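# Stack the orange-labeled carton onto the other carton

## Task

Place the carton bearing the orange label flat on top of the second carton, keeping the same face upward as it had initially, with no more than 1 cm overhanging the lower carton's edge. It must stay there on its own without the robot supporting it, and the robot must release it and pull away afterward.

## Robot and tools

Robot: two arms, left_arm and right_arm. Each ends in a vacuum tool rather than fingers. The cup point is the middle of the suction cup's rim, and the cup faces along that point's own +z axis. The cup rim is 36 mm wide. From roughly 4 cm back from the rim, the tool body and its camera stick out up to about 9 cm sideways, so leave clearance.

Frames: every reported pose uses one shared scene frame. Its origin is on the table surface midway between the arms. +z is up, +x extends out over the table, and left_arm sits toward +y. The arm names do not tell you image sides. Reported cup positions can be a little off, more so at long reach.

Row layout, used by both motion tools: a single list of 14 numbers, each in [-1, 1], covering both arms even when one stays idle. Order: left dx, dy, dz, rx, ry, rz, left suction, then right dx, dy, dz, rx, ry, rz, right suction. The first six for each arm are an offset, not a pose. It is measured in that cup point's own axes, from where the cup point was at the start of the action. For the first action of a call, that start is the last pose a result reported. Scale: 1.0 equals 0.6 m for dx/dy/dz and 180 degrees for the rotation. rx, ry, rz form a single rotation vector. Suction: a value above 0.01 switches vacuum on; 0.01 or less switches it off. The setting persists, so resend an arm's current suction value to keep it; a 0 is an active off command.

execute_actions(actions): a list of actions. Each action is a table of up to 15 rows, and each row lasts one control step of 1/30 s. If a table is shorter than 15 rows, its last row is held for the remaining steps. Every row is an offset from the action's start pose, not from the previous row. Per step, the command is clipped to 100 mm and 16 degrees from the measured pose. After an action the arm goes no further than the last clipped pose, so a long reach needs more actions. An empty list just returns the current state and images. Motion lags commands by about 0.17 s.

move(target, speed, stop_force, blocking): target is one 14-number row, as an offset from the pose in the latest result that showed one. Each cup point travels a straight line, and all finish together, taking 0.5 to 10 s. Motion is cut off at 10 s. speed is in m/s, from 0.002 to 0.5, default 0.25, and turning is capped at twice that value in rad/s. Moves do not avoid obstacles or the other arm. The arms are stiff, so aiming even slightly into a firm surface can cause a fault. stop_force is in N, 13 to 80, one value shared by both arms. With it set and a very low speed, you can aim well beyond the contact. An arm stops when its wrist sensor feels that much extra push against its motion for 2 steps. It then backs up to where it was 2 steps earlier and holds. It is measured along the line toward the target in the cup's starting axes, so it is unreliable if the cup rotates. It is not accepted in the first 0.2 s of a scene or together with blocking=false. Leave it out when lifting off something the cup is pressing. blocking=false returns after 0.5 s. Until the move is shown ended, call wait or stop before sending anything new. The result adds a 'move:' line giving the ending per arm: done, off_target, moving, held, contact or fault. It also lists limits: paced means the target was clipped; held means some steps were blocked, after which the arm may jump fast. Distances to target are also shown.

wait(seconds): 0 to 10. Lets time run with the last commands held, and returns early if a running move finishes. stop(): brakes a running move, which needs some room to stop. zoom_image(camera, region): camera is cam_high or cam_low; region [x0, y0, x1, y1] in image pixels from the top-left, at most 504 by 504. Both images are 896x504. finished_scene(scene): pass the current scene's number. It ends the scene for good, and the result must already hold by itself.

Results: a state line per arm gives the cup position in metres, orientation as a wxyz quaternion, and velocities. Hand target lines show where the controller is currently steering. Step readings list positions at some steps, with HELD marking restrained steps. 'pose unreachable' means the clearance check changed or blocked that arm's command. Wrist force and torque are in the end effector's axes and have offsets of up to about 5.5 N and noise. They saturate near 100 N, and 'no reading' is harmless. Joint torques are drive outputs and are noisy. suction_measured is near 0 without a seal and 0.83 or more on an airtight face. part_present becomes 1 at 0.50 and returns to 0 below 0.45.

Gripping: turn suction on and press the whole rim onto a smooth, flat patch of the carton, away from edges, seams and holes. A held part sits up to about 12 mm nearer the tool. To release, set the carton down so it rests, switch suction off, then lift at least 15 mm. If the cup seals to the table, switch suction off.

Avoid: knocking anything off the table; drops, slams and hard presses. Faults occur at 150 N outside force or when a joint reaches its load limit. Load limits: shoulder pan 300, shoulder lift 300, elbow 136, wrist 1 49.1, wrist 2 49.1, wrist 3 49.1 N m. A faulted arm freezes for 10 s. Do not let the arms collide. Holding loads heats motors: a warning appears at 70 °C, and at 85 °C the arm brakes until it cools. Loose objects may occasionally get nudged. The robot keeps its last command while you think.

Each tool is called after "Request:" by a JSON object that holds its "name" and its "arguments".

## Session

Request:
{"name": "execute_actions", "arguments": {"actions": []}}

Scene clock: 0.00 s.
left_arm: end_effector_position=(+0.5499, +0.5055, +0.2005) suction_measured=0.00 part_present=0 end_effector_quat_wxyz=(+0.001, -0.163, +0.987, -0.001) end_effector_velocity=(+0.000, +0.000, +0.000) end_effector_angular_velocity=(-0.000, -0.001, +0.000) | right_arm: end_effector_position=(+0.5592, -0.5470, +0.1995) suction_measured=0.00 part_present=0 end_effector_quat_wxyz=(+0.000, +0.301, +0.954, -0.001) end_effector_velocity=(-0.001, -0.002, -0.000) end_effector_angular_velocity=(-0.001, +0.002, -0.003)
Joint positions: left_arm=[-0.28  -1.557  2.143 -2.16  -1.571  2.336] | right_arm=[-0.279 -1.556  2.142 -2.158 -1.572 -2.897]
Joint velocities: left_arm=[ 0.     0.     0.    -0.001  0.     0.   ] | right_arm=[-0.003 -0.     0.     0.001 -0.002 -0.   ]
Joint torques (N m, as the arm reports them, + toward a larger angle): no reading
Motor temperatures (°C, as the motors report them): left_arm=[25 27 25 32 31 33] | right_arm=[27 27 27 33 35 33]
Wrist force (N, on the end effector, along its own x y z axes, offset not removed): no reading
Wrist torque (N m, same axes, about the end effector's origin, offset not removed): no reading
Hand target (left_arm): +0.550, +0.506, +0.201; +0.001, -0.163, +0.987, -0.001
Hand target (right_arm): +0.559, -0.547, +0.200; +0.000, +0.301, +0.954, -0.001

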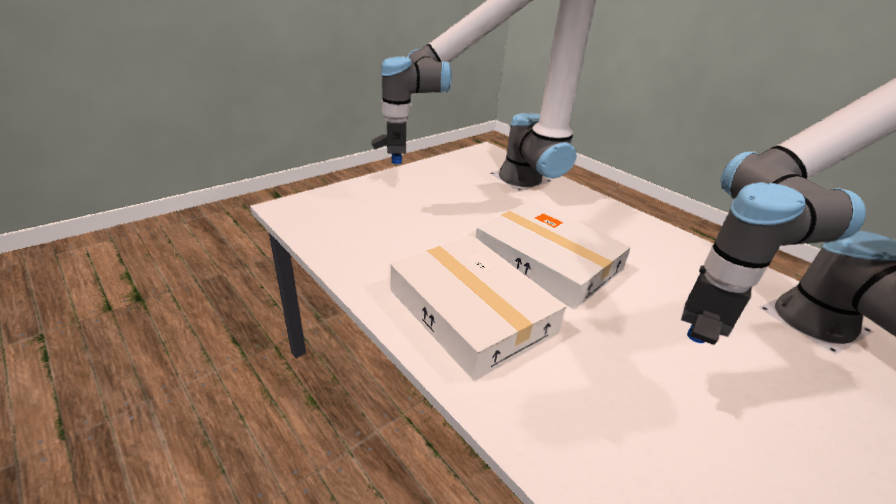

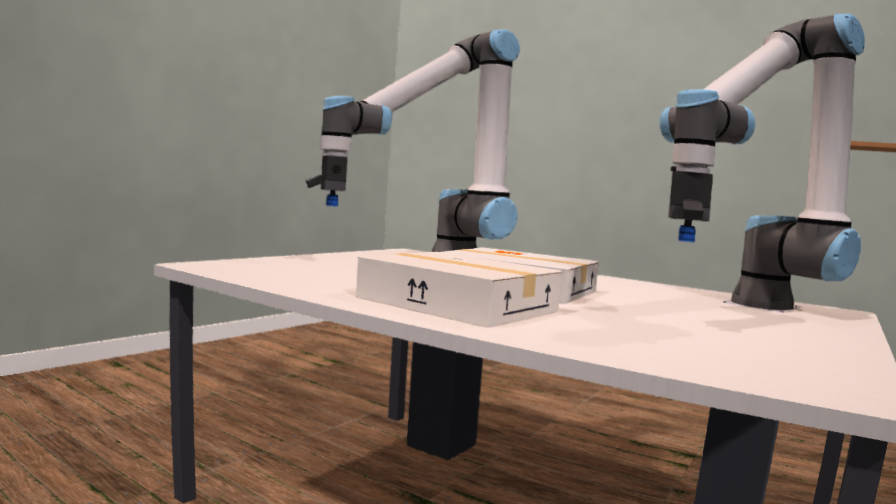

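Request:
{"name": "zoom_image", "arguments": {"camera": "cam_high", "region": [370, 190, 650, 390]}}

Request:
{"name": "zoom_image", "arguments": {"camera": "cam_low", "region": [340, 230, 620, 340]}}

Region (370, 190, 650, 390) of cam_high's 896x504 image, scaled by 1.800, with more detail than that image has; it fills the top 360 rows of this view, and the rest is white.

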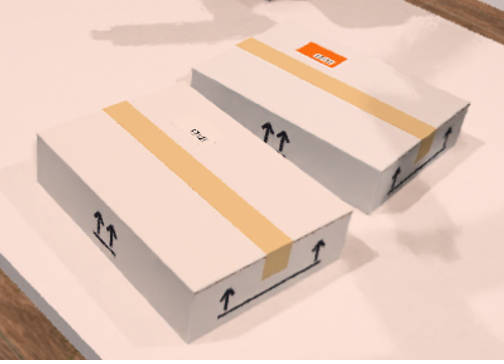

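Region (340, 230, 620, 340) of cam_low's 896x504 image, scaled by 1.800, with more detail than that image has; it fills the top 198 rows of this view, and the rest is white.

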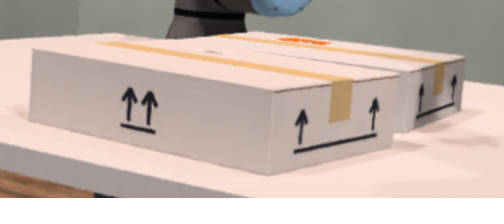

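Request:
{"name": "zoom_image", "arguments": {"camera": "cam_high", "region": [470, 195, 640, 300]}}

Request:
{"name": "zoom_image", "arguments": {"camera": "cam_high", "region": [525, 205, 575, 240]}}

Region (470, 195, 640, 300) of cam_high's 896x504 image, scaled by 2.965, with more detail than that image has; it fills the top 311 rows of this view, and the rest is white.

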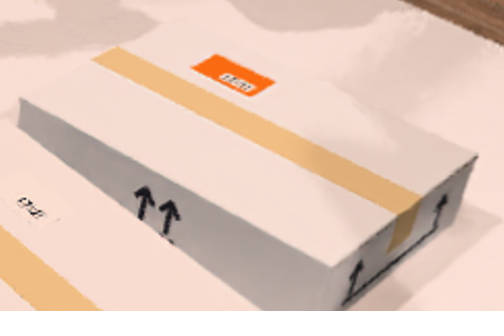

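Region (525, 205, 575, 240) of cam_high's 896x504 image, scaled by 10.080, with more detail than that image has; it fills the top 353 rows of this view, and the rest is white.

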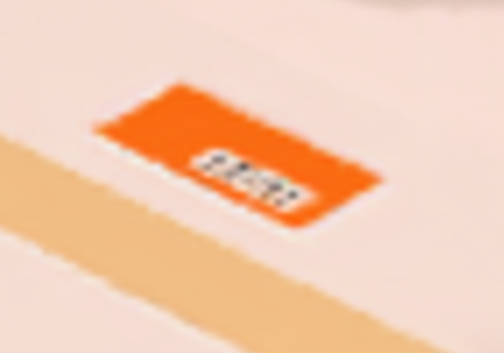

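Request:
{"name": "move", "arguments": {"target": [0,0,0,0,0,0,0,0.805,0.505,0.13,0,0,0,0], "speed": 0.35}}

Request:
{"name": "zoom_image", "arguments": {"camera": "cam_high", "region": [460, 160, 660, 310]}}

Request:
{"name": "zoom_image", "arguments": {"camera": "cam_low", "region": [420, 200, 620, 310]}}

Scene clock: 45.67 s.
left_arm: end_effector_position=(+0.5499, +0.5055, +0.2005) suction_measured=0.00 part_present=0 end_effector_quat_wxyz=(+0.001, -0.163, +0.987, -0.001) end_effector_velocity=(+0.000, +0.001, +0.000) end_effector_angular_velocity=(-0.000, -0.000, +0.002) | right_arm: end_effector_position=(+0.3373, -0.0211, +0.1214) suction_measured=0.00 part_present=0 end_effector_quat_wxyz=(+0.001, +0.301, +0.954, -0.000) end_effector_velocity=(-0.000, +0.002, -0.000) end_effector_angular_velocity=(+0.001, +0.001, -0.001)
Joint positions: left_arm=[-0.28  -1.557  2.143 -2.16  -1.571  2.336] | right_arm=[ 0.664 -1.472  2.227 -2.326 -1.572 -1.953]
Joint velocities: left_arm=[ 0.002 -0.001  0.     0.     0.    -0.   ] | right_arm=[ 0.003  0.002 -0.002  0.     0.002  0.004]
Joint torques (N m, as the arm reports them, + toward a larger angle): left_arm=[  3.89 -39.48 -36.35  -3.78   0.21  -0.36] | right_arm=[ 16.61 -33.64 -41.76  -6.14  -2.92   1.86]
Motor temperatures (°C, as the motors report them): left_arm=[25 27 25 32 31 33] | right_arm=[27 27 27 33 35 33]
Wrist force (N, on the end effector, along its own x y z axes, offset not removed): left_arm=[0.0 -5.8 0.5] | right_arm=[1.2 -1.5 0.4]
Wrist torque (N m, same axes, about the end effector's origin, offset not removed): left_arm=[-1.07 -0.01 0.08] | right_arm=[-0.29 -0.34 0.00]
Hand target (left_arm): +0.550, +0.506, +0.201; +0.001, -0.163, +0.987, -0.001
Hand target (right_arm): +0.337, -0.021, +0.121; +0.001, +0.301, +0.954, -0.000
Off the commanded pose (left_arm): 0.000 m, 0 deg.
Off the commanded pose (right_arm): 0.001 m, 0 deg.
move: done

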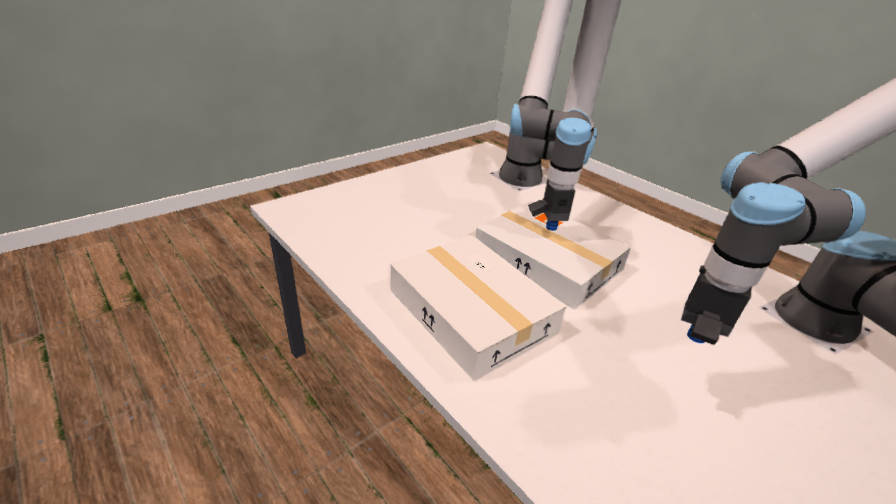

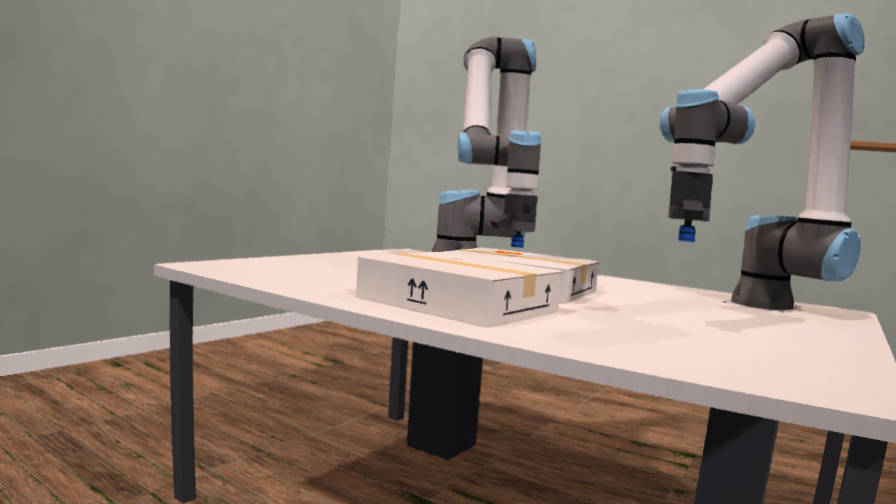

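Region (460, 160, 660, 310) of cam_high's 896x504 image, scaled by 2.520, with more detail than that image has; it fills the top 378 rows of this view, and the rest is white.

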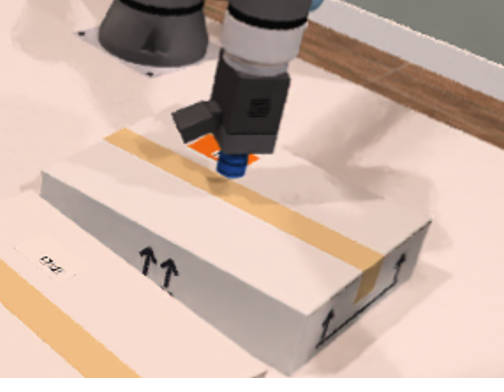

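Region (420, 200, 620, 310) of cam_low's 896x504 image, scaled by 2.520, with more detail than that image has; it fills the top 277 rows of this view, and the rest is white.

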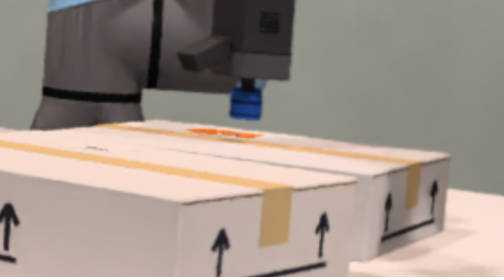

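Request:
{"name": "move", "arguments": {"target": [0,0,0,0,0,0,0,0.006,0.012,0.075,0,0,0,1], "speed": 0.015, "stop_force": 13}}

Request:
{"name": "zoom_image", "arguments": {"camera": "cam_high", "region": [460, 160, 660, 310]}}

Scene clock: 54.53 s.
left_arm: end_effector_position=(+0.5499, +0.5055, +0.2005) suction_measured=0.00 part_present=0 end_effector_quat_wxyz=(+0.001, -0.163, +0.987, -0.001) end_effector_velocity=(+0.000, +0.001, -0.000) end_effector_angular_velocity=(+0.000, +0.000, +0.001) | right_arm: end_effector_position=(+0.3383, -0.0138, +0.0808) suction_measured=1.00 part_present=1 end_effector_quat_wxyz=(+0.001, +0.301, +0.954, +0.000) end_effector_velocity=(-0.000, -0.002, +0.002) end_effector_angular_velocity=(-0.004, +0.001, +0.000)
Joint positions: left_arm=[-0.28  -1.557  2.143 -2.16  -1.571  2.336] | right_arm=[ 0.674 -1.403  2.245 -2.414 -1.572 -1.944]
Joint velocities: left_arm=[ 0.001  0.    -0.    -0.    -0.    -0.   ] | right_arm=[-0.001 -0.005 -0.     0.008 -0.002 -0.002]
Joint torques (N m, as the arm reports them, + toward a larger angle): left_arm=[  2.27 -39.44 -36.63  -3.7    0.03  -0.26] | right_arm=[-16.63 -39.87 -35.95  -2.73   2.52  -2.1 ]
Motor temperatures (°C, as the motors report them): left_arm=[25 27 25 32 31 33] | right_arm=[27 27 27 33 35 33]
Wrist force (N, on the end effector, along its own x y z axes, offset not removed): left_arm=[1.2 -2.8 -0.4] | right_arm=[-0.8 -30.0 -41.5]
Wrist torque (N m, same axes, about the end effector's origin, offset not removed): left_arm=[-0.48 -0.26 0.01] | right_arm=[-0.73 -0.23 0.00]
Hand target (left_arm): +0.550, +0.506, +0.201; +0.001, -0.163, +0.987, -0.001
Hand target (right_arm): +0.338, -0.014, +0.081; +0.001, +0.301, +0.954, +0.000
Off the commanded pose (left_arm): 0.000 m, 0 deg.
Off the commanded pose (right_arm): 0.004 m, 0 deg.
move: contact (right_arm)

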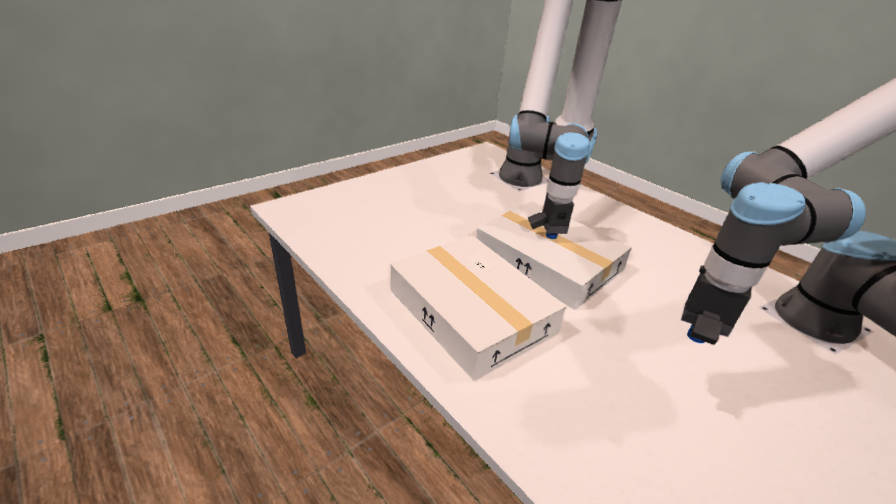

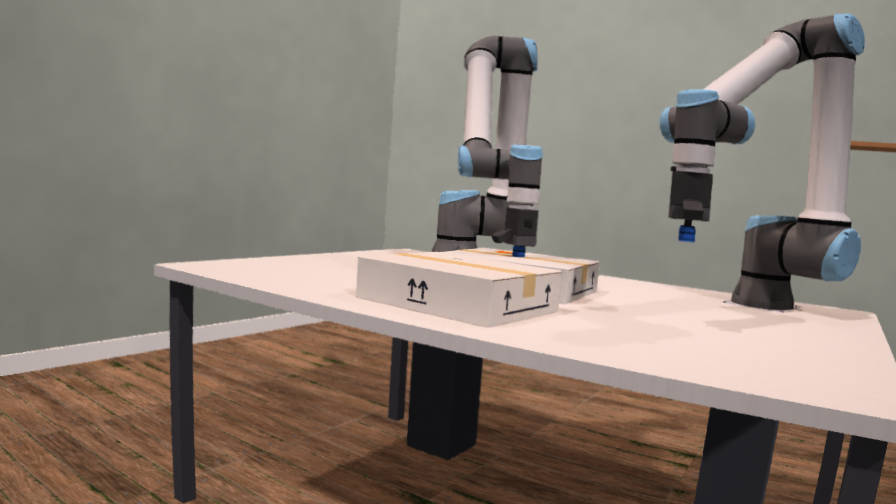

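Region (460, 160, 660, 310) of cam_high's 896x504 image, scaled by 2.520, with more detail than that image has; it fills the top 378 rows of this view, and the rest is white.

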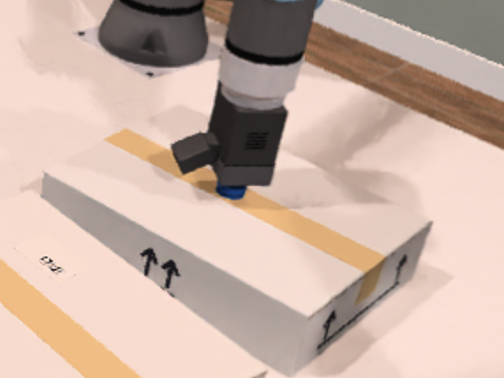

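Sealed. Test lift.

Request:
{"name": "move", "arguments": {"target": [0,0,0,0,0,0,0,0,0,-0.03,0,0,0,1], "speed": 0.02}}

Request:
{"name": "zoom_image", "arguments": {"camera": "cam_low", "region": [420, 200, 620, 310]}}

Scene clock: 61.13 s.
left_arm: end_effector_position=(+0.5499, +0.5055, +0.2005) suction_measured=0.00 part_present=0 end_effector_quat_wxyz=(+0.001, -0.163, +0.987, -0.001) end_effector_velocity=(+0.000, -0.000, +0.000) end_effector_angular_velocity=(-0.000, -0.000, -0.000) | right_arm: end_effector_position=(+0.3382, -0.0138, +0.0987) suction_measured=1.00 part_present=1 end_effector_quat_wxyz=(+0.001, +0.301, +0.954, +0.000) end_effector_velocity=(+0.000, -0.000, +0.001) end_effector_angular_velocity=(-0.001, -0.001, +0.002)
Joint positions: left_arm=[-0.28  -1.557  2.143 -2.16  -1.571  2.336] | right_arm=[ 0.674 -1.43   2.233 -2.375 -1.572 -1.944]
Joint velocities: left_arm=[-0.  0. -0. -0.  0. -0.] | right_arm=[ 0.    -0.002 -0.001  0.003 -0.001 -0.001]
Joint torques (N m, as the arm reports them, + toward a larger angle): left_arm=[  1.22 -40.16 -36.54  -3.71   0.05  -0.46] | right_arm=[ 18.62 -76.92 -55.44  -4.06  -2.92   1.32]
Motor temperatures (°C, as the motors report them): left_arm=[25 27 25 32 31 33] | right_arm=[27 27 27 33 35 33]
Wrist force (N, on the end effector, along its own x y z axes, offset not removed): left_arm=[1.0 -4.0 0.7] | right_arm=[-0.7 -1.1 25.9]
Wrist torque (N m, same axes, about the end effector's origin, offset not removed): left_arm=[-0.76 -0.16 0.08] | right_arm=[-0.16 0.04 -0.08]
Hand target (left_arm): +0.550, +0.506, +0.201; +0.001, -0.163, +0.987, -0.001
Hand target (right_arm): +0.338, -0.014, +0.099; +0.001, +0.301, +0.954, +0.000
Off the commanded pose (left_arm): 0.000 m, 0 deg.
Off the commanded pose (right_arm): 0.000 m, 0 deg.
move: done

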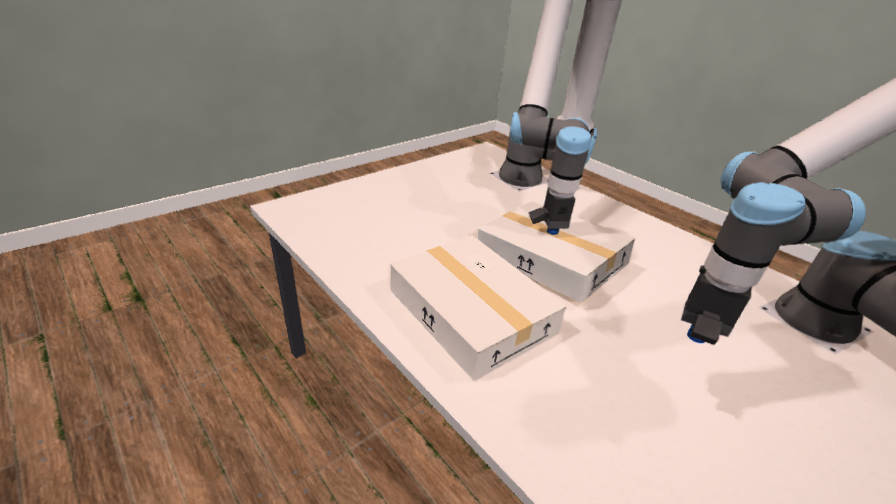

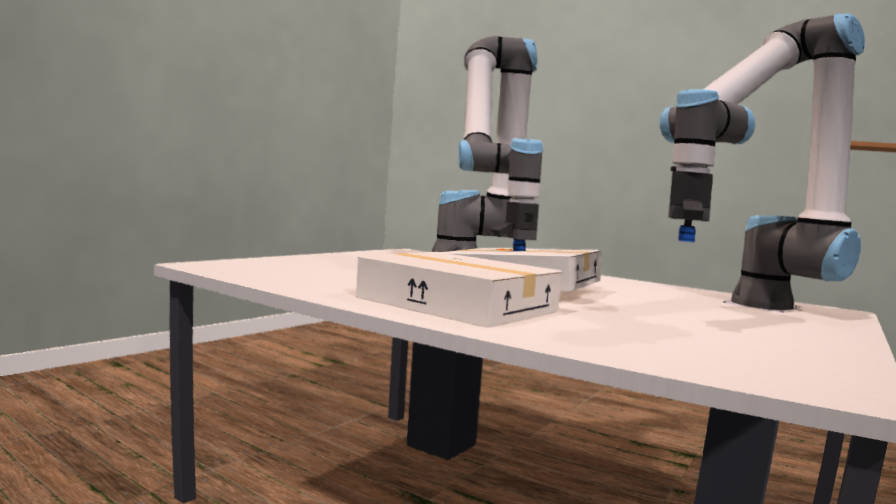

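Region (420, 200, 620, 310) of cam_low's 896x504 image, scaled by 2.520, with more detail than that image has; it fills the top 277 rows of this view, and the rest is white.

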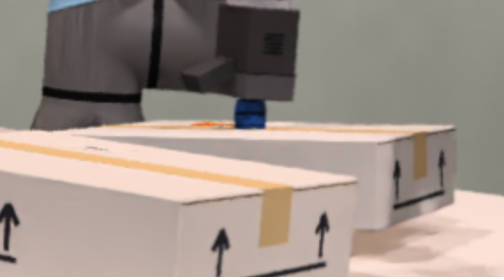

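Request:
{"name": "move", "arguments": {"target": [0,0,0,0,0,0,0,0,0,0.024,0,0,0,1], "speed": 0.02}}

Request:
{"name": "execute_actions", "arguments": {"actions": [[[0,0,0,0,0,0,0,0,0,0,0,0,0,0]]]}}

Request:
{"name": "move", "arguments": {"target": [0,0,0,0,0,0,0,0,0,-0.045,0,0,0,0], "speed": 0.08}}

Scene clock: 74.40 s.
left_arm: end_effector_position=(+0.5499, +0.5055, +0.2005) suction_measured=0.00 part_present=0 end_effector_quat_wxyz=(+0.001, -0.163, +0.987, -0.001) end_effector_velocity=(-0.000, -0.001, +0.000) end_effector_angular_velocity=(+0.000, +0.001, -0.002) | right_arm: end_effector_position=(+0.3382, -0.0138, +0.0844) suction_measured=1.00 part_present=1 end_effector_quat_wxyz=(+0.001, +0.301, +0.954, +0.000) end_effector_velocity=(+0.000, +0.000, -0.002) end_effector_angular_velocity=(-0.000, -0.000, -0.002)
Joint positions: left_arm=[-0.28  -1.557  2.143 -2.16  -1.571  2.336] | right_arm=[ 0.674 -1.408  2.243 -2.406 -1.572 -1.944]
Joint velocities: left_arm=[-0.002 -0.    -0.     0.001 -0.    -0.   ] | right_arm=[ 0.     0.003  0.001 -0.004 -0.001  0.002]
Joint torques (N m, as the arm reports them, + toward a larger angle): left_arm=[  1.76 -41.98 -37.33  -3.86   0.08   0.02] | right_arm=[ 12.19 -54.1  -34.36  -8.96  -2.7    0.78]
Motor temperatures (°C, as the motors report them): left_arm=[25 27 25 32 31 33] | right_arm=[27 27 27 33 35 33]
Wrist force (N, on the end effector, along its own x y z axes, offset not removed): left_arm=[0.7 -3.8 -0.6] | right_arm=[1.3 -0.5 24.1]
Wrist torque (N m, same axes, about the end effector's origin, offset not removed): left_arm=[-0.74 -0.23 0.08] | right_arm=[-0.31 -0.22 -0.03]
Hand target (left_arm): +0.550, +0.506, +0.201; +0.001, -0.163, +0.987, -0.001
Hand target (right_arm): +0.338, -0.014, +0.084; +0.001, +0.301, +0.954, +0.000
Off the commanded pose (left_arm): 0.000 m, 0 deg.
Off the commanded pose (right_arm): 0.000 m, 0 deg.
move: done

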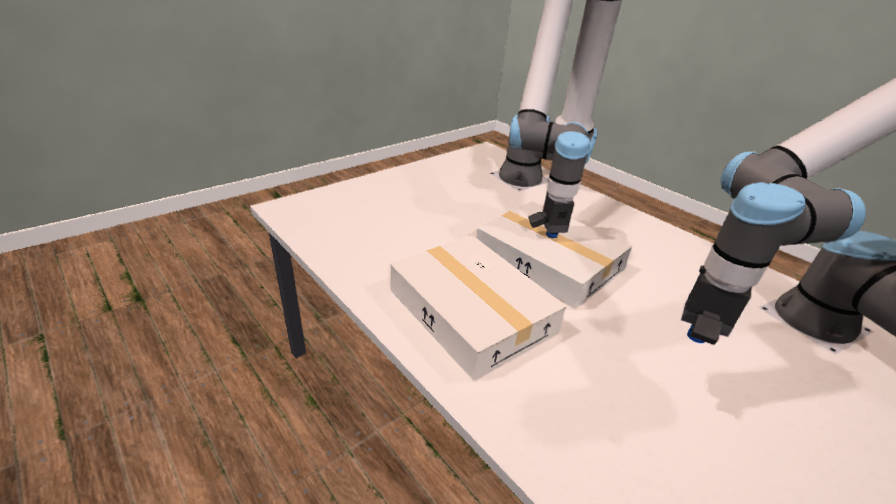

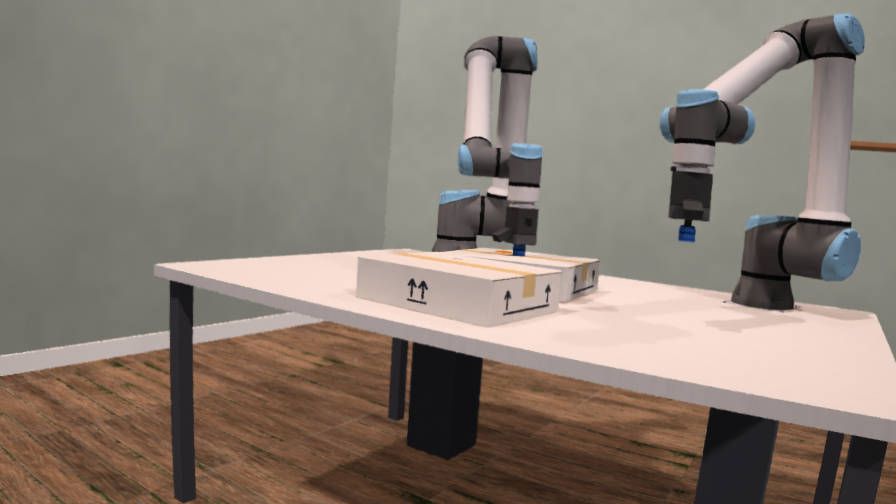

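Scene clock: 74.90 s.
left_arm: end_effector_position=(+0.5499, +0.5055, +0.2005) suction_measured=0.00 part_present=0 end_effector_quat_wxyz=(+0.001, -0.163, +0.987, -0.001) end_effector_velocity=(+0.000, -0.001, +0.000) end_effector_angular_velocity=(-0.000, -0.001, -0.001) | right_arm: end_effector_position=(+0.3383, -0.0138, +0.0844) suction_measured=0.00 part_present=0 end_effector_quat_wxyz=(+0.001, +0.301, +0.954, +0.000) end_effector_velocity=(+0.001, -0.001, +0.000) end_effector_angular_velocity=(+0.000, +0.000, -0.002)
Joint positions: left_arm=[-0.28  -1.557  2.143 -2.16  -1.571  2.336] | right_arm=[ 0.674 -1.408  2.243 -2.407 -1.572 -1.944]
Joint velocities: left_arm=[-0.001  0.    -0.    -0.001  0.    -0.   ] | right_arm=[-0.002 -0.    -0.     0.     0.    -0.   ]
Joint torques (N m, as the arm reports them, + toward a larger angle): left_arm=[  0.35 -42.66 -36.35  -3.73   0.28   0.15] | right_arm=[ 10.26 -54.88 -34.49   0.75  -2.88   0.79]
Motor temperatures (°C, as the motors report them): left_arm=[25 27 25 32 31 33] | right_arm=[27 27 27 33 35 33]
Wrist force (N, on the end effector, along its own x y z axes, offset not removed): left_arm=[1.4 -3.5 0.0] | right_arm=[5.6 2.6 -12.7]
Wrist torque (N m, same axes, about the end effector's origin, offset not removed): left_arm=[-0.65 -0.27 0.09] | right_arm=[-0.04 -0.49 0.02]
Hand target (left_arm): +0.550, +0.506, +0.201; +0.001, -0.163, +0.987, -0.001
Hand target (right_arm): +0.338, -0.014, +0.084; +0.001, +0.301, +0.954, +0.000
Off the commanded pose (left_arm): 0.000 m, 0 deg.
Off the commanded pose (right_arm): 0.000 m, 0 deg.
Step readings (end_effector_position):
0: left_arm (+0.5499, +0.5055, +0.2005) | right_arm (+0.3382, -0.0138, +0.0844)
1: left_arm (+0.5499, +0.5055, +0.2005) | right_arm (+0.3382, -0.0138, +0.0844)
2: left_arm (+0.5499, +0.5055, +0.2005) | right_arm (+0.3383, -0.0138, +0.0844)
4: left_arm (+0.5499, +0.5055, +0.2005) | right_arm (+0.3383, -0.0137, +0.0844)
8: left_arm (+0.5499, +0.5055, +0.2005) | right_arm (+0.3383, -0.0137, +0.0845)
15: end_effector_position above

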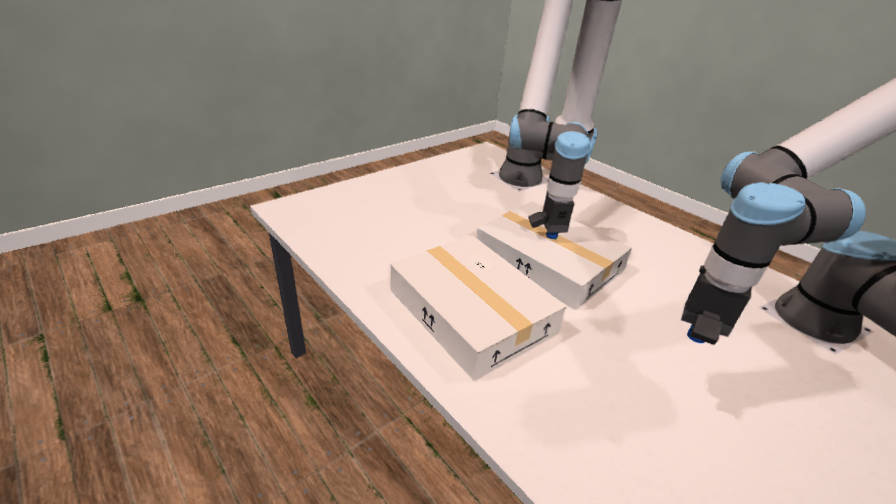

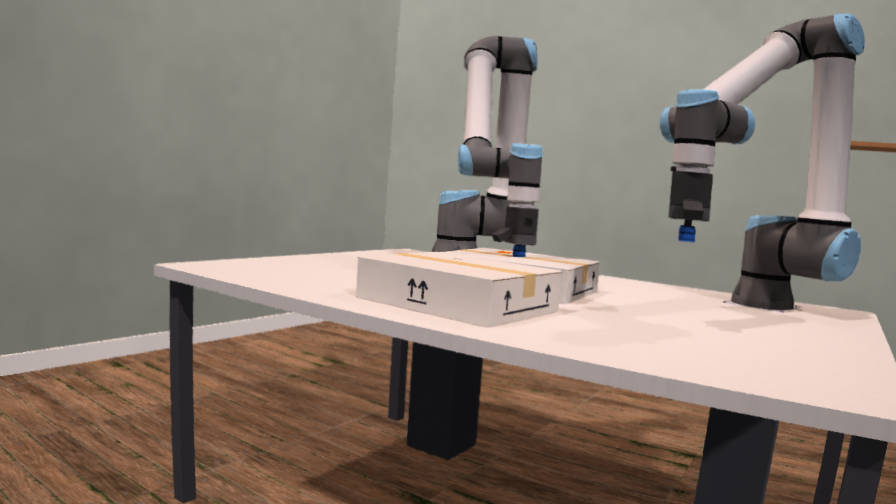

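Scene clock: 75.73 s.
left_arm: end_effector_position=(+0.5499, +0.5055, +0.2005) suction_measured=0.00 part_present=0 end_effector_quat_wxyz=(+0.001, -0.163, +0.987, -0.001) end_effector_velocity=(-0.000, -0.001, -0.000) end_effector_angular_velocity=(+0.000, +0.000, -0.001) | right_arm: end_effector_position=(+0.3382, -0.0138, +0.1113) suction_measured=0.00 part_present=0 end_effector_quat_wxyz=(+0.001, +0.301, +0.954, +0.000) end_effector_velocity=(-0.001, +0.001, +0.002) end_effector_angular_velocity=(-0.000, +0.001, +0.004)
Joint positions: left_arm=[-0.28  -1.557  2.143 -2.16  -1.571  2.336] | right_arm=[ 0.674 -1.448  2.224 -2.348 -1.572 -1.944]
Joint velocities: left_arm=[-0.001  0.    -0.     0.001  0.    -0.   ] | right_arm=[ 0.001 -0.003 -0.002  0.005  0.    -0.003]
Joint torques (N m, as the arm reports them, + toward a larger angle): left_arm=[  0.47 -41.17 -36.3   -4.01   0.05  -0.43] | right_arm=[ 13.3  -64.34 -41.35  -1.1   -2.74   0.62]
Motor temperatures (°C, as the motors report them): left_arm=[25 27 25 32 31 33] | right_arm=[27 27 27 33 35 33]
Wrist force (N, on the end effector, along its own x y z axes, offset not removed): left_arm=[0.1 -4.7 0.3] | right_arm=[0.7 -1.3 -0.4]
Wrist torque (N m, same axes, about the end effector's origin, offset not removed): left_arm=[-0.83 -0.04 0.04] | right_arm=[-0.18 -0.25 0.00]
Hand target (left_arm): +0.550, +0.506, +0.201; +0.001, -0.163, +0.987, -0.001
Hand target (right_arm): +0.338, -0.014, +0.111; +0.001, +0.301, +0.954, +0.000
Off the commanded pose (left_arm): 0.000 m, 0 deg.
Off the commanded pose (right_arm): 0.000 m, 0 deg.
move: done

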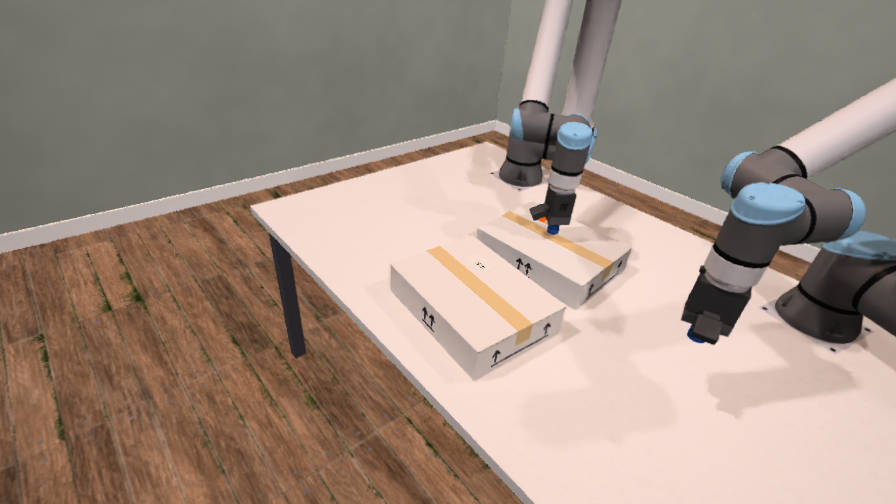

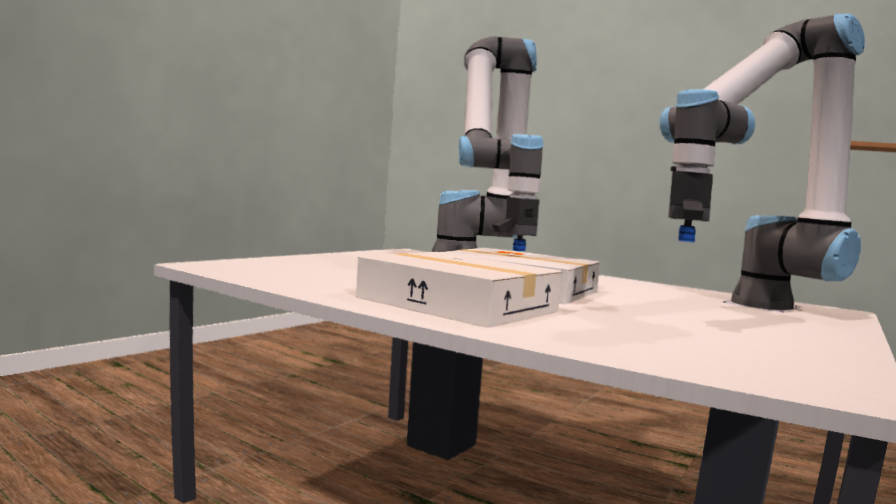

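Request:
{"name": "move", "arguments": {"target": [0.558,-0.48,0.148,0,0,0.299,0,-0.149,-0.178,0,0,0,0,0], "speed": 0.3}}

Request:
{"name": "zoom_image", "arguments": {"camera": "cam_high", "region": [460, 160, 660, 310]}}

Scene clock: 84.33 s.
left_arm: end_effector_position=(+0.3243, +0.1250, +0.1117) suction_measured=0.00 part_present=0 end_effector_quat_wxyz=(+0.001, +0.301, +0.954, -0.001) end_effector_velocity=(-0.000, -0.001, -0.000) end_effector_angular_velocity=(+0.001, +0.000, -0.002) | right_arm: end_effector_position=(+0.3503, -0.1527, +0.1114) suction_measured=0.00 part_present=0 end_effector_quat_wxyz=(+0.001, +0.301, +0.954, -0.000) end_effector_velocity=(+0.001, -0.001, +0.000) end_effector_angular_velocity=(-0.001, -0.002, -0.000)
Joint positions: left_arm=[-0.988 -1.432  2.204 -2.346 -1.571  2.567] | right_arm=[ 0.441 -1.594  2.38  -2.358 -1.572 -2.177]
Joint velocities: left_arm=[-0.001  0.002 -0.001  0.     0.     0.001] | right_arm=[-0.002 -0.001  0.001 -0.002 -0.001 -0.002]
Joint torques (N m, as the arm reports them, + toward a larger angle): left_arm=[-15.12 -32.14 -40.84  -7.79   2.57   4.45] | right_arm=[-20.21 -45.54 -22.42  -0.96   3.21  -2.34]
Motor temperatures (°C, as the motors report them): left_arm=[25 27 25 32 31 33] | right_arm=[27 27 27 33 35 33]
Wrist force (N, on the end effector, along its own x y z axes, offset not removed): left_arm=[0.8 -4.0 2.3] | right_arm=[0.6 -0.8 -1.5]
Wrist torque (N m, same axes, about the end effector's origin, offset not removed): left_arm=[-0.72 -0.26 0.07] | right_arm=[-0.18 -0.23 0.04]
Hand target (left_arm): +0.324, +0.125, +0.112; +0.001, +0.301, +0.954, -0.001
Hand target (right_arm): +0.350, -0.153, +0.111; +0.001, +0.301, +0.954, -0.000
Off the commanded pose (left_arm): 0.001 m, 0 deg.
Off the commanded pose (right_arm): 0.000 m, 0 deg.
move: done

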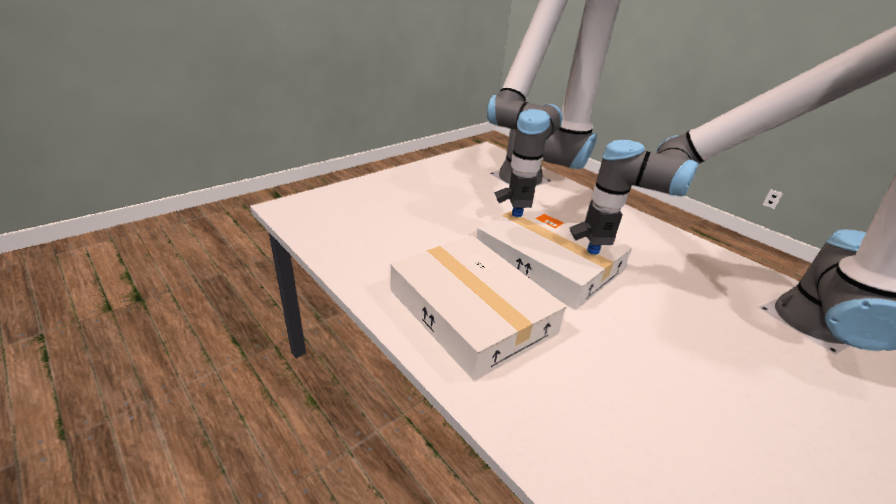

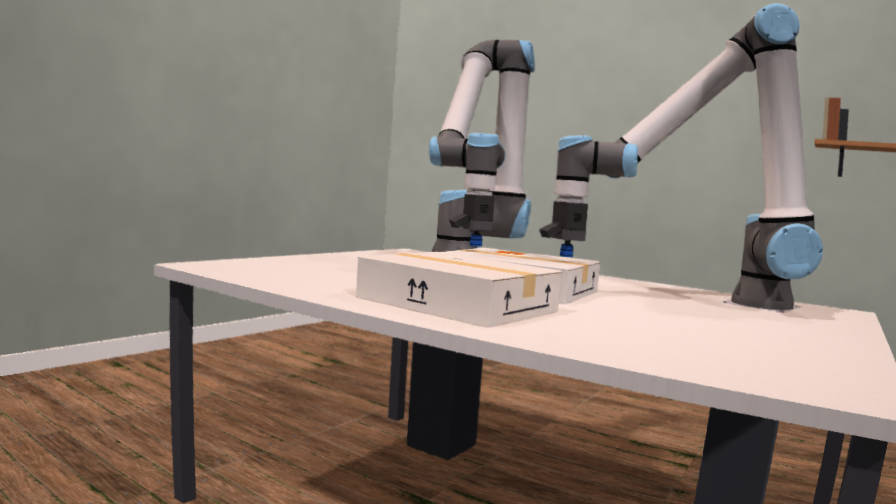

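Region (460, 160, 660, 310) of cam_high's 896x504 image, scaled by 2.520, with more detail than that image has; it fills the top 378 rows of this view, and the rest is white.

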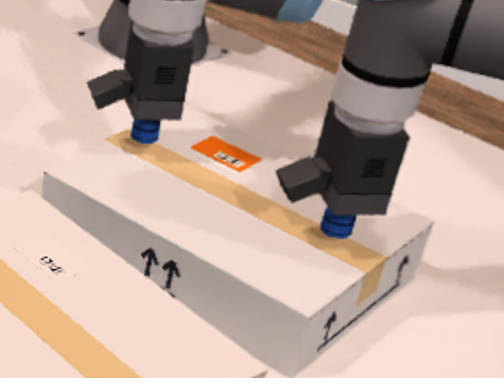

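Descend with suction off until touch, to level both.

Request:
{"name": "move", "arguments": {"target": [0,0,0.055,0,0,0,0,0,0,0.055,0,0,0,0], "speed": 0.015, "stop_force": 13}}

Request:
{"name": "execute_actions", "arguments": {"actions": [[[0,0,0,0,0,0,1,0,0,0,0,0,0,1]]]}}

Request:
{"name": "zoom_image", "arguments": {"camera": "cam_high", "region": [460, 160, 660, 310]}}

Scene clock: 93.80 s.
left_arm: end_effector_position=(+0.3243, +0.1250, +0.0849) suction_measured=0.00 part_present=0 end_effector_quat_wxyz=(+0.001, +0.301, +0.954, -0.001) end_effector_velocity=(-0.000, -0.000, +0.001) end_effector_angular_velocity=(+0.000, +0.000, -0.000) | right_arm: end_effector_position=(+0.3503, -0.1528, +0.0812) suction_measured=0.00 part_present=0 end_effector_quat_wxyz=(+0.001, +0.301, +0.954, -0.000) end_effector_velocity=(-0.001, -0.001, +0.003) end_effector_angular_velocity=(-0.004, +0.002, -0.000)
Joint positions: left_arm=[-0.988 -1.393  2.223 -2.404 -1.571  2.567] | right_arm=[ 0.441 -1.541  2.404 -2.436 -1.572 -2.177]
Joint velocities: left_arm=[-0.    -0.    -0.001  0.002 -0.     0.   ] | right_arm=[ 0.001 -0.007 -0.003  0.013 -0.003  0.002]
Joint torques (N m, as the arm reports them, + toward a larger angle): left_arm=[ 15.45 -57.39 -36.66   1.42   2.81  -3.86] | right_arm=[  9.53 -39.14 -30.61   2.37   1.84   1.56]
Motor temperatures (°C, as the motors report them): left_arm=[25 27 25 32 31 33] | right_arm=[27 27 27 33 35 33]
Wrist force (N, on the end effector, along its own x y z axes, offset not removed): left_arm=[0.8 -2.2 -13.5] | right_arm=[-1.7 -1.5 -23.5]
Wrist torque (N m, same axes, about the end effector's origin, offset not removed): left_arm=[-0.46 -0.10 0.03] | right_arm=[-0.23 -0.01 0.04]
Hand target (left_arm): +0.324, +0.125, +0.085; +0.001, +0.301, +0.954, -0.001
Hand target (right_arm): +0.350, -0.153, +0.082; +0.001, +0.301, +0.954, -0.000
Off the commanded pose (left_arm): 0.006 m, 0 deg.
Off the commanded pose (right_arm): 0.003 m, 0 deg.
move: contact (left_arm, right_arm)

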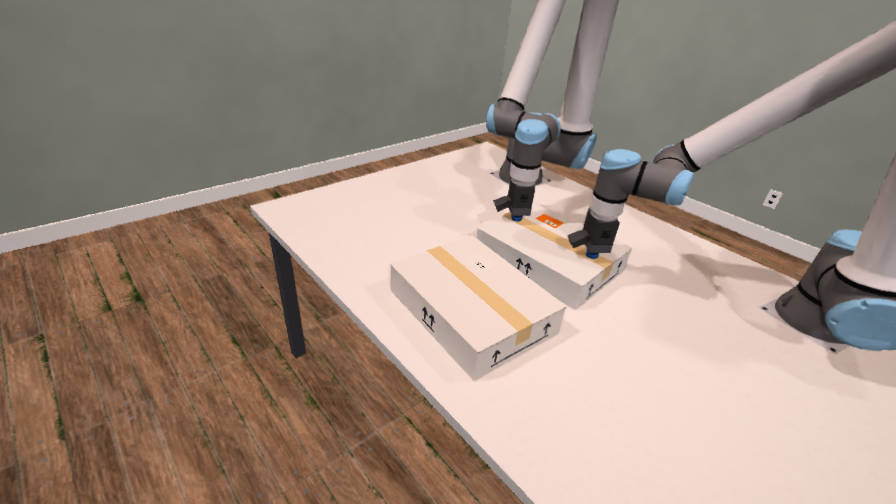

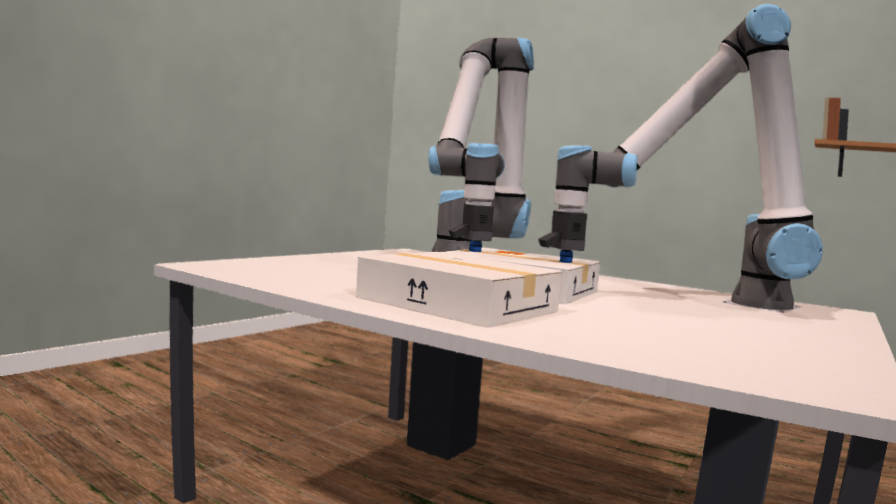

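Scene clock: 94.30 s.
left_arm: end_effector_position=(+0.3243, +0.1250, +0.0849) suction_measured=1.00 part_present=1 end_effector_quat_wxyz=(+0.001, +0.301, +0.954, -0.001) end_effector_velocity=(+0.000, +0.000, -0.000) end_effector_angular_velocity=(+0.000, +0.000, +0.001) | right_arm: end_effector_position=(+0.3503, -0.1528, +0.0812) suction_measured=0.99 part_present=1 end_effector_quat_wxyz=(+0.001, +0.301, +0.954, -0.000) end_effector_velocity=(+0.001, -0.000, +0.000) end_effector_angular_velocity=(+0.002, -0.001, -0.002)
Joint positions: left_arm=[-0.988 -1.393  2.223 -2.404 -1.571  2.567] | right_arm=[ 0.441 -1.541  2.404 -2.436 -1.572 -2.177]
Joint velocities: left_arm=[ 0.001  0.    -0.     0.    -0.    -0.   ] | right_arm=[-0.002  0.    -0.    -0.001  0.002 -0.   ]
Joint torques (N m, as the arm reports them, + toward a larger angle): left_arm=[ 15.48 -49.44 -32.56  -8.62   2.28  -3.98] | right_arm=[ 11.41 -13.64 -17.64  -5.53   1.32   1.56]
Motor temperatures (°C, as the motors report them): left_arm=[25 27 25 32 31 33] | right_arm=[27 27 27 33 35 33]
Wrist force (N, on the end effector, along its own x y z axes, offset not removed): left_arm=[-2.6 -5.7 21.0] | right_arm=[-3.9 -11.7 -21.5]
Wrist torque (N m, same axes, about the end effector's origin, offset not removed): left_arm=[-0.71 -0.04 0.11] | right_arm=[-0.44 0.09 0.03]
Hand target (left_arm): +0.324, +0.125, +0.085; +0.001, +0.301, +0.954, -0.001
Hand target (right_arm): +0.350, -0.153, +0.081; +0.001, +0.301, +0.954, -0.000
Off the commanded pose (left_arm): 0.000 m, 0 deg.
Off the commanded pose (right_arm): 0.000 m, 0 deg.
Step readings (end_effector_position):
0: left_arm (+0.3243, +0.1250, +0.0849) | right_arm (+0.3503, -0.1528, +0.0812)
1: left_arm (+0.3243, +0.1250, +0.0849) | right_arm (+0.3502, -0.1528, +0.0812)
2: left_arm (+0.3243, +0.1250, +0.0849) | right_arm (+0.3502, -0.1528, +0.0813)
4: left_arm (+0.3243, +0.1250, +0.0849) | right_arm (+0.3502, -0.1528, +0.0812)
8: left_arm (+0.3243, +0.1250, +0.0849) | right_arm (+0.3503, -0.1528, +0.0812)
15: end_effector_position above

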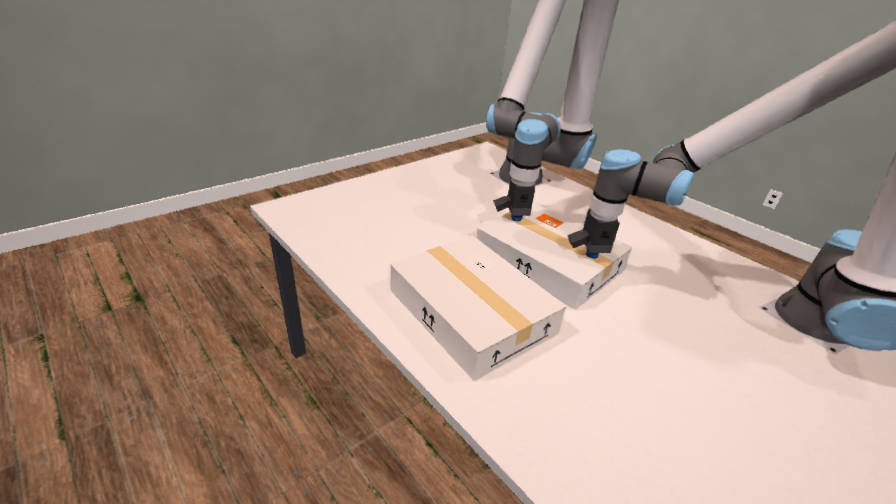

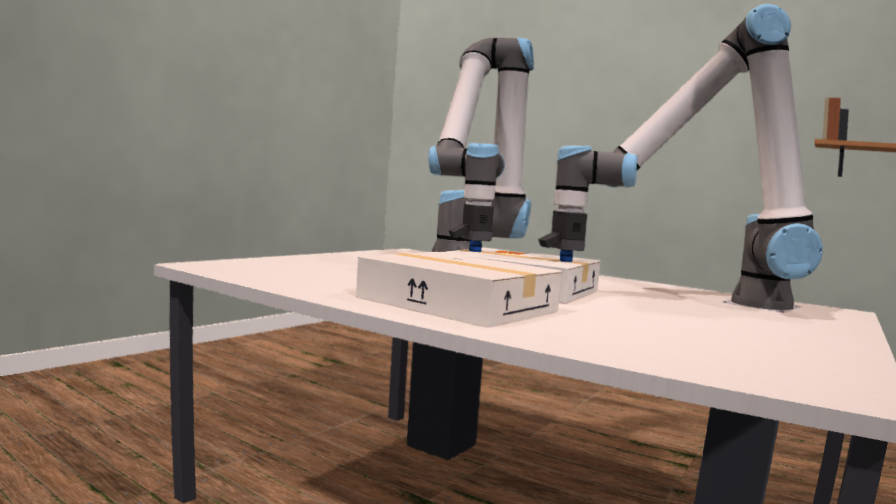

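Region (460, 160, 660, 310) of cam_high's 896x504 image, scaled by 2.520, with more detail than that image has; it fills the top 378 rows of this view, and the rest is white.

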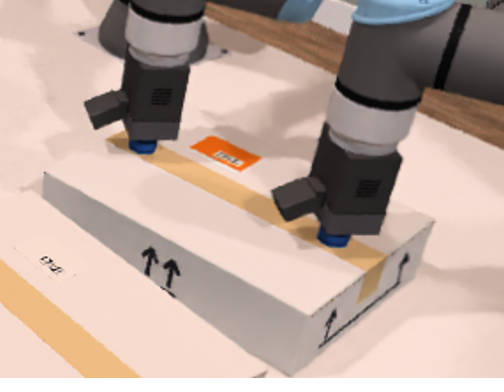

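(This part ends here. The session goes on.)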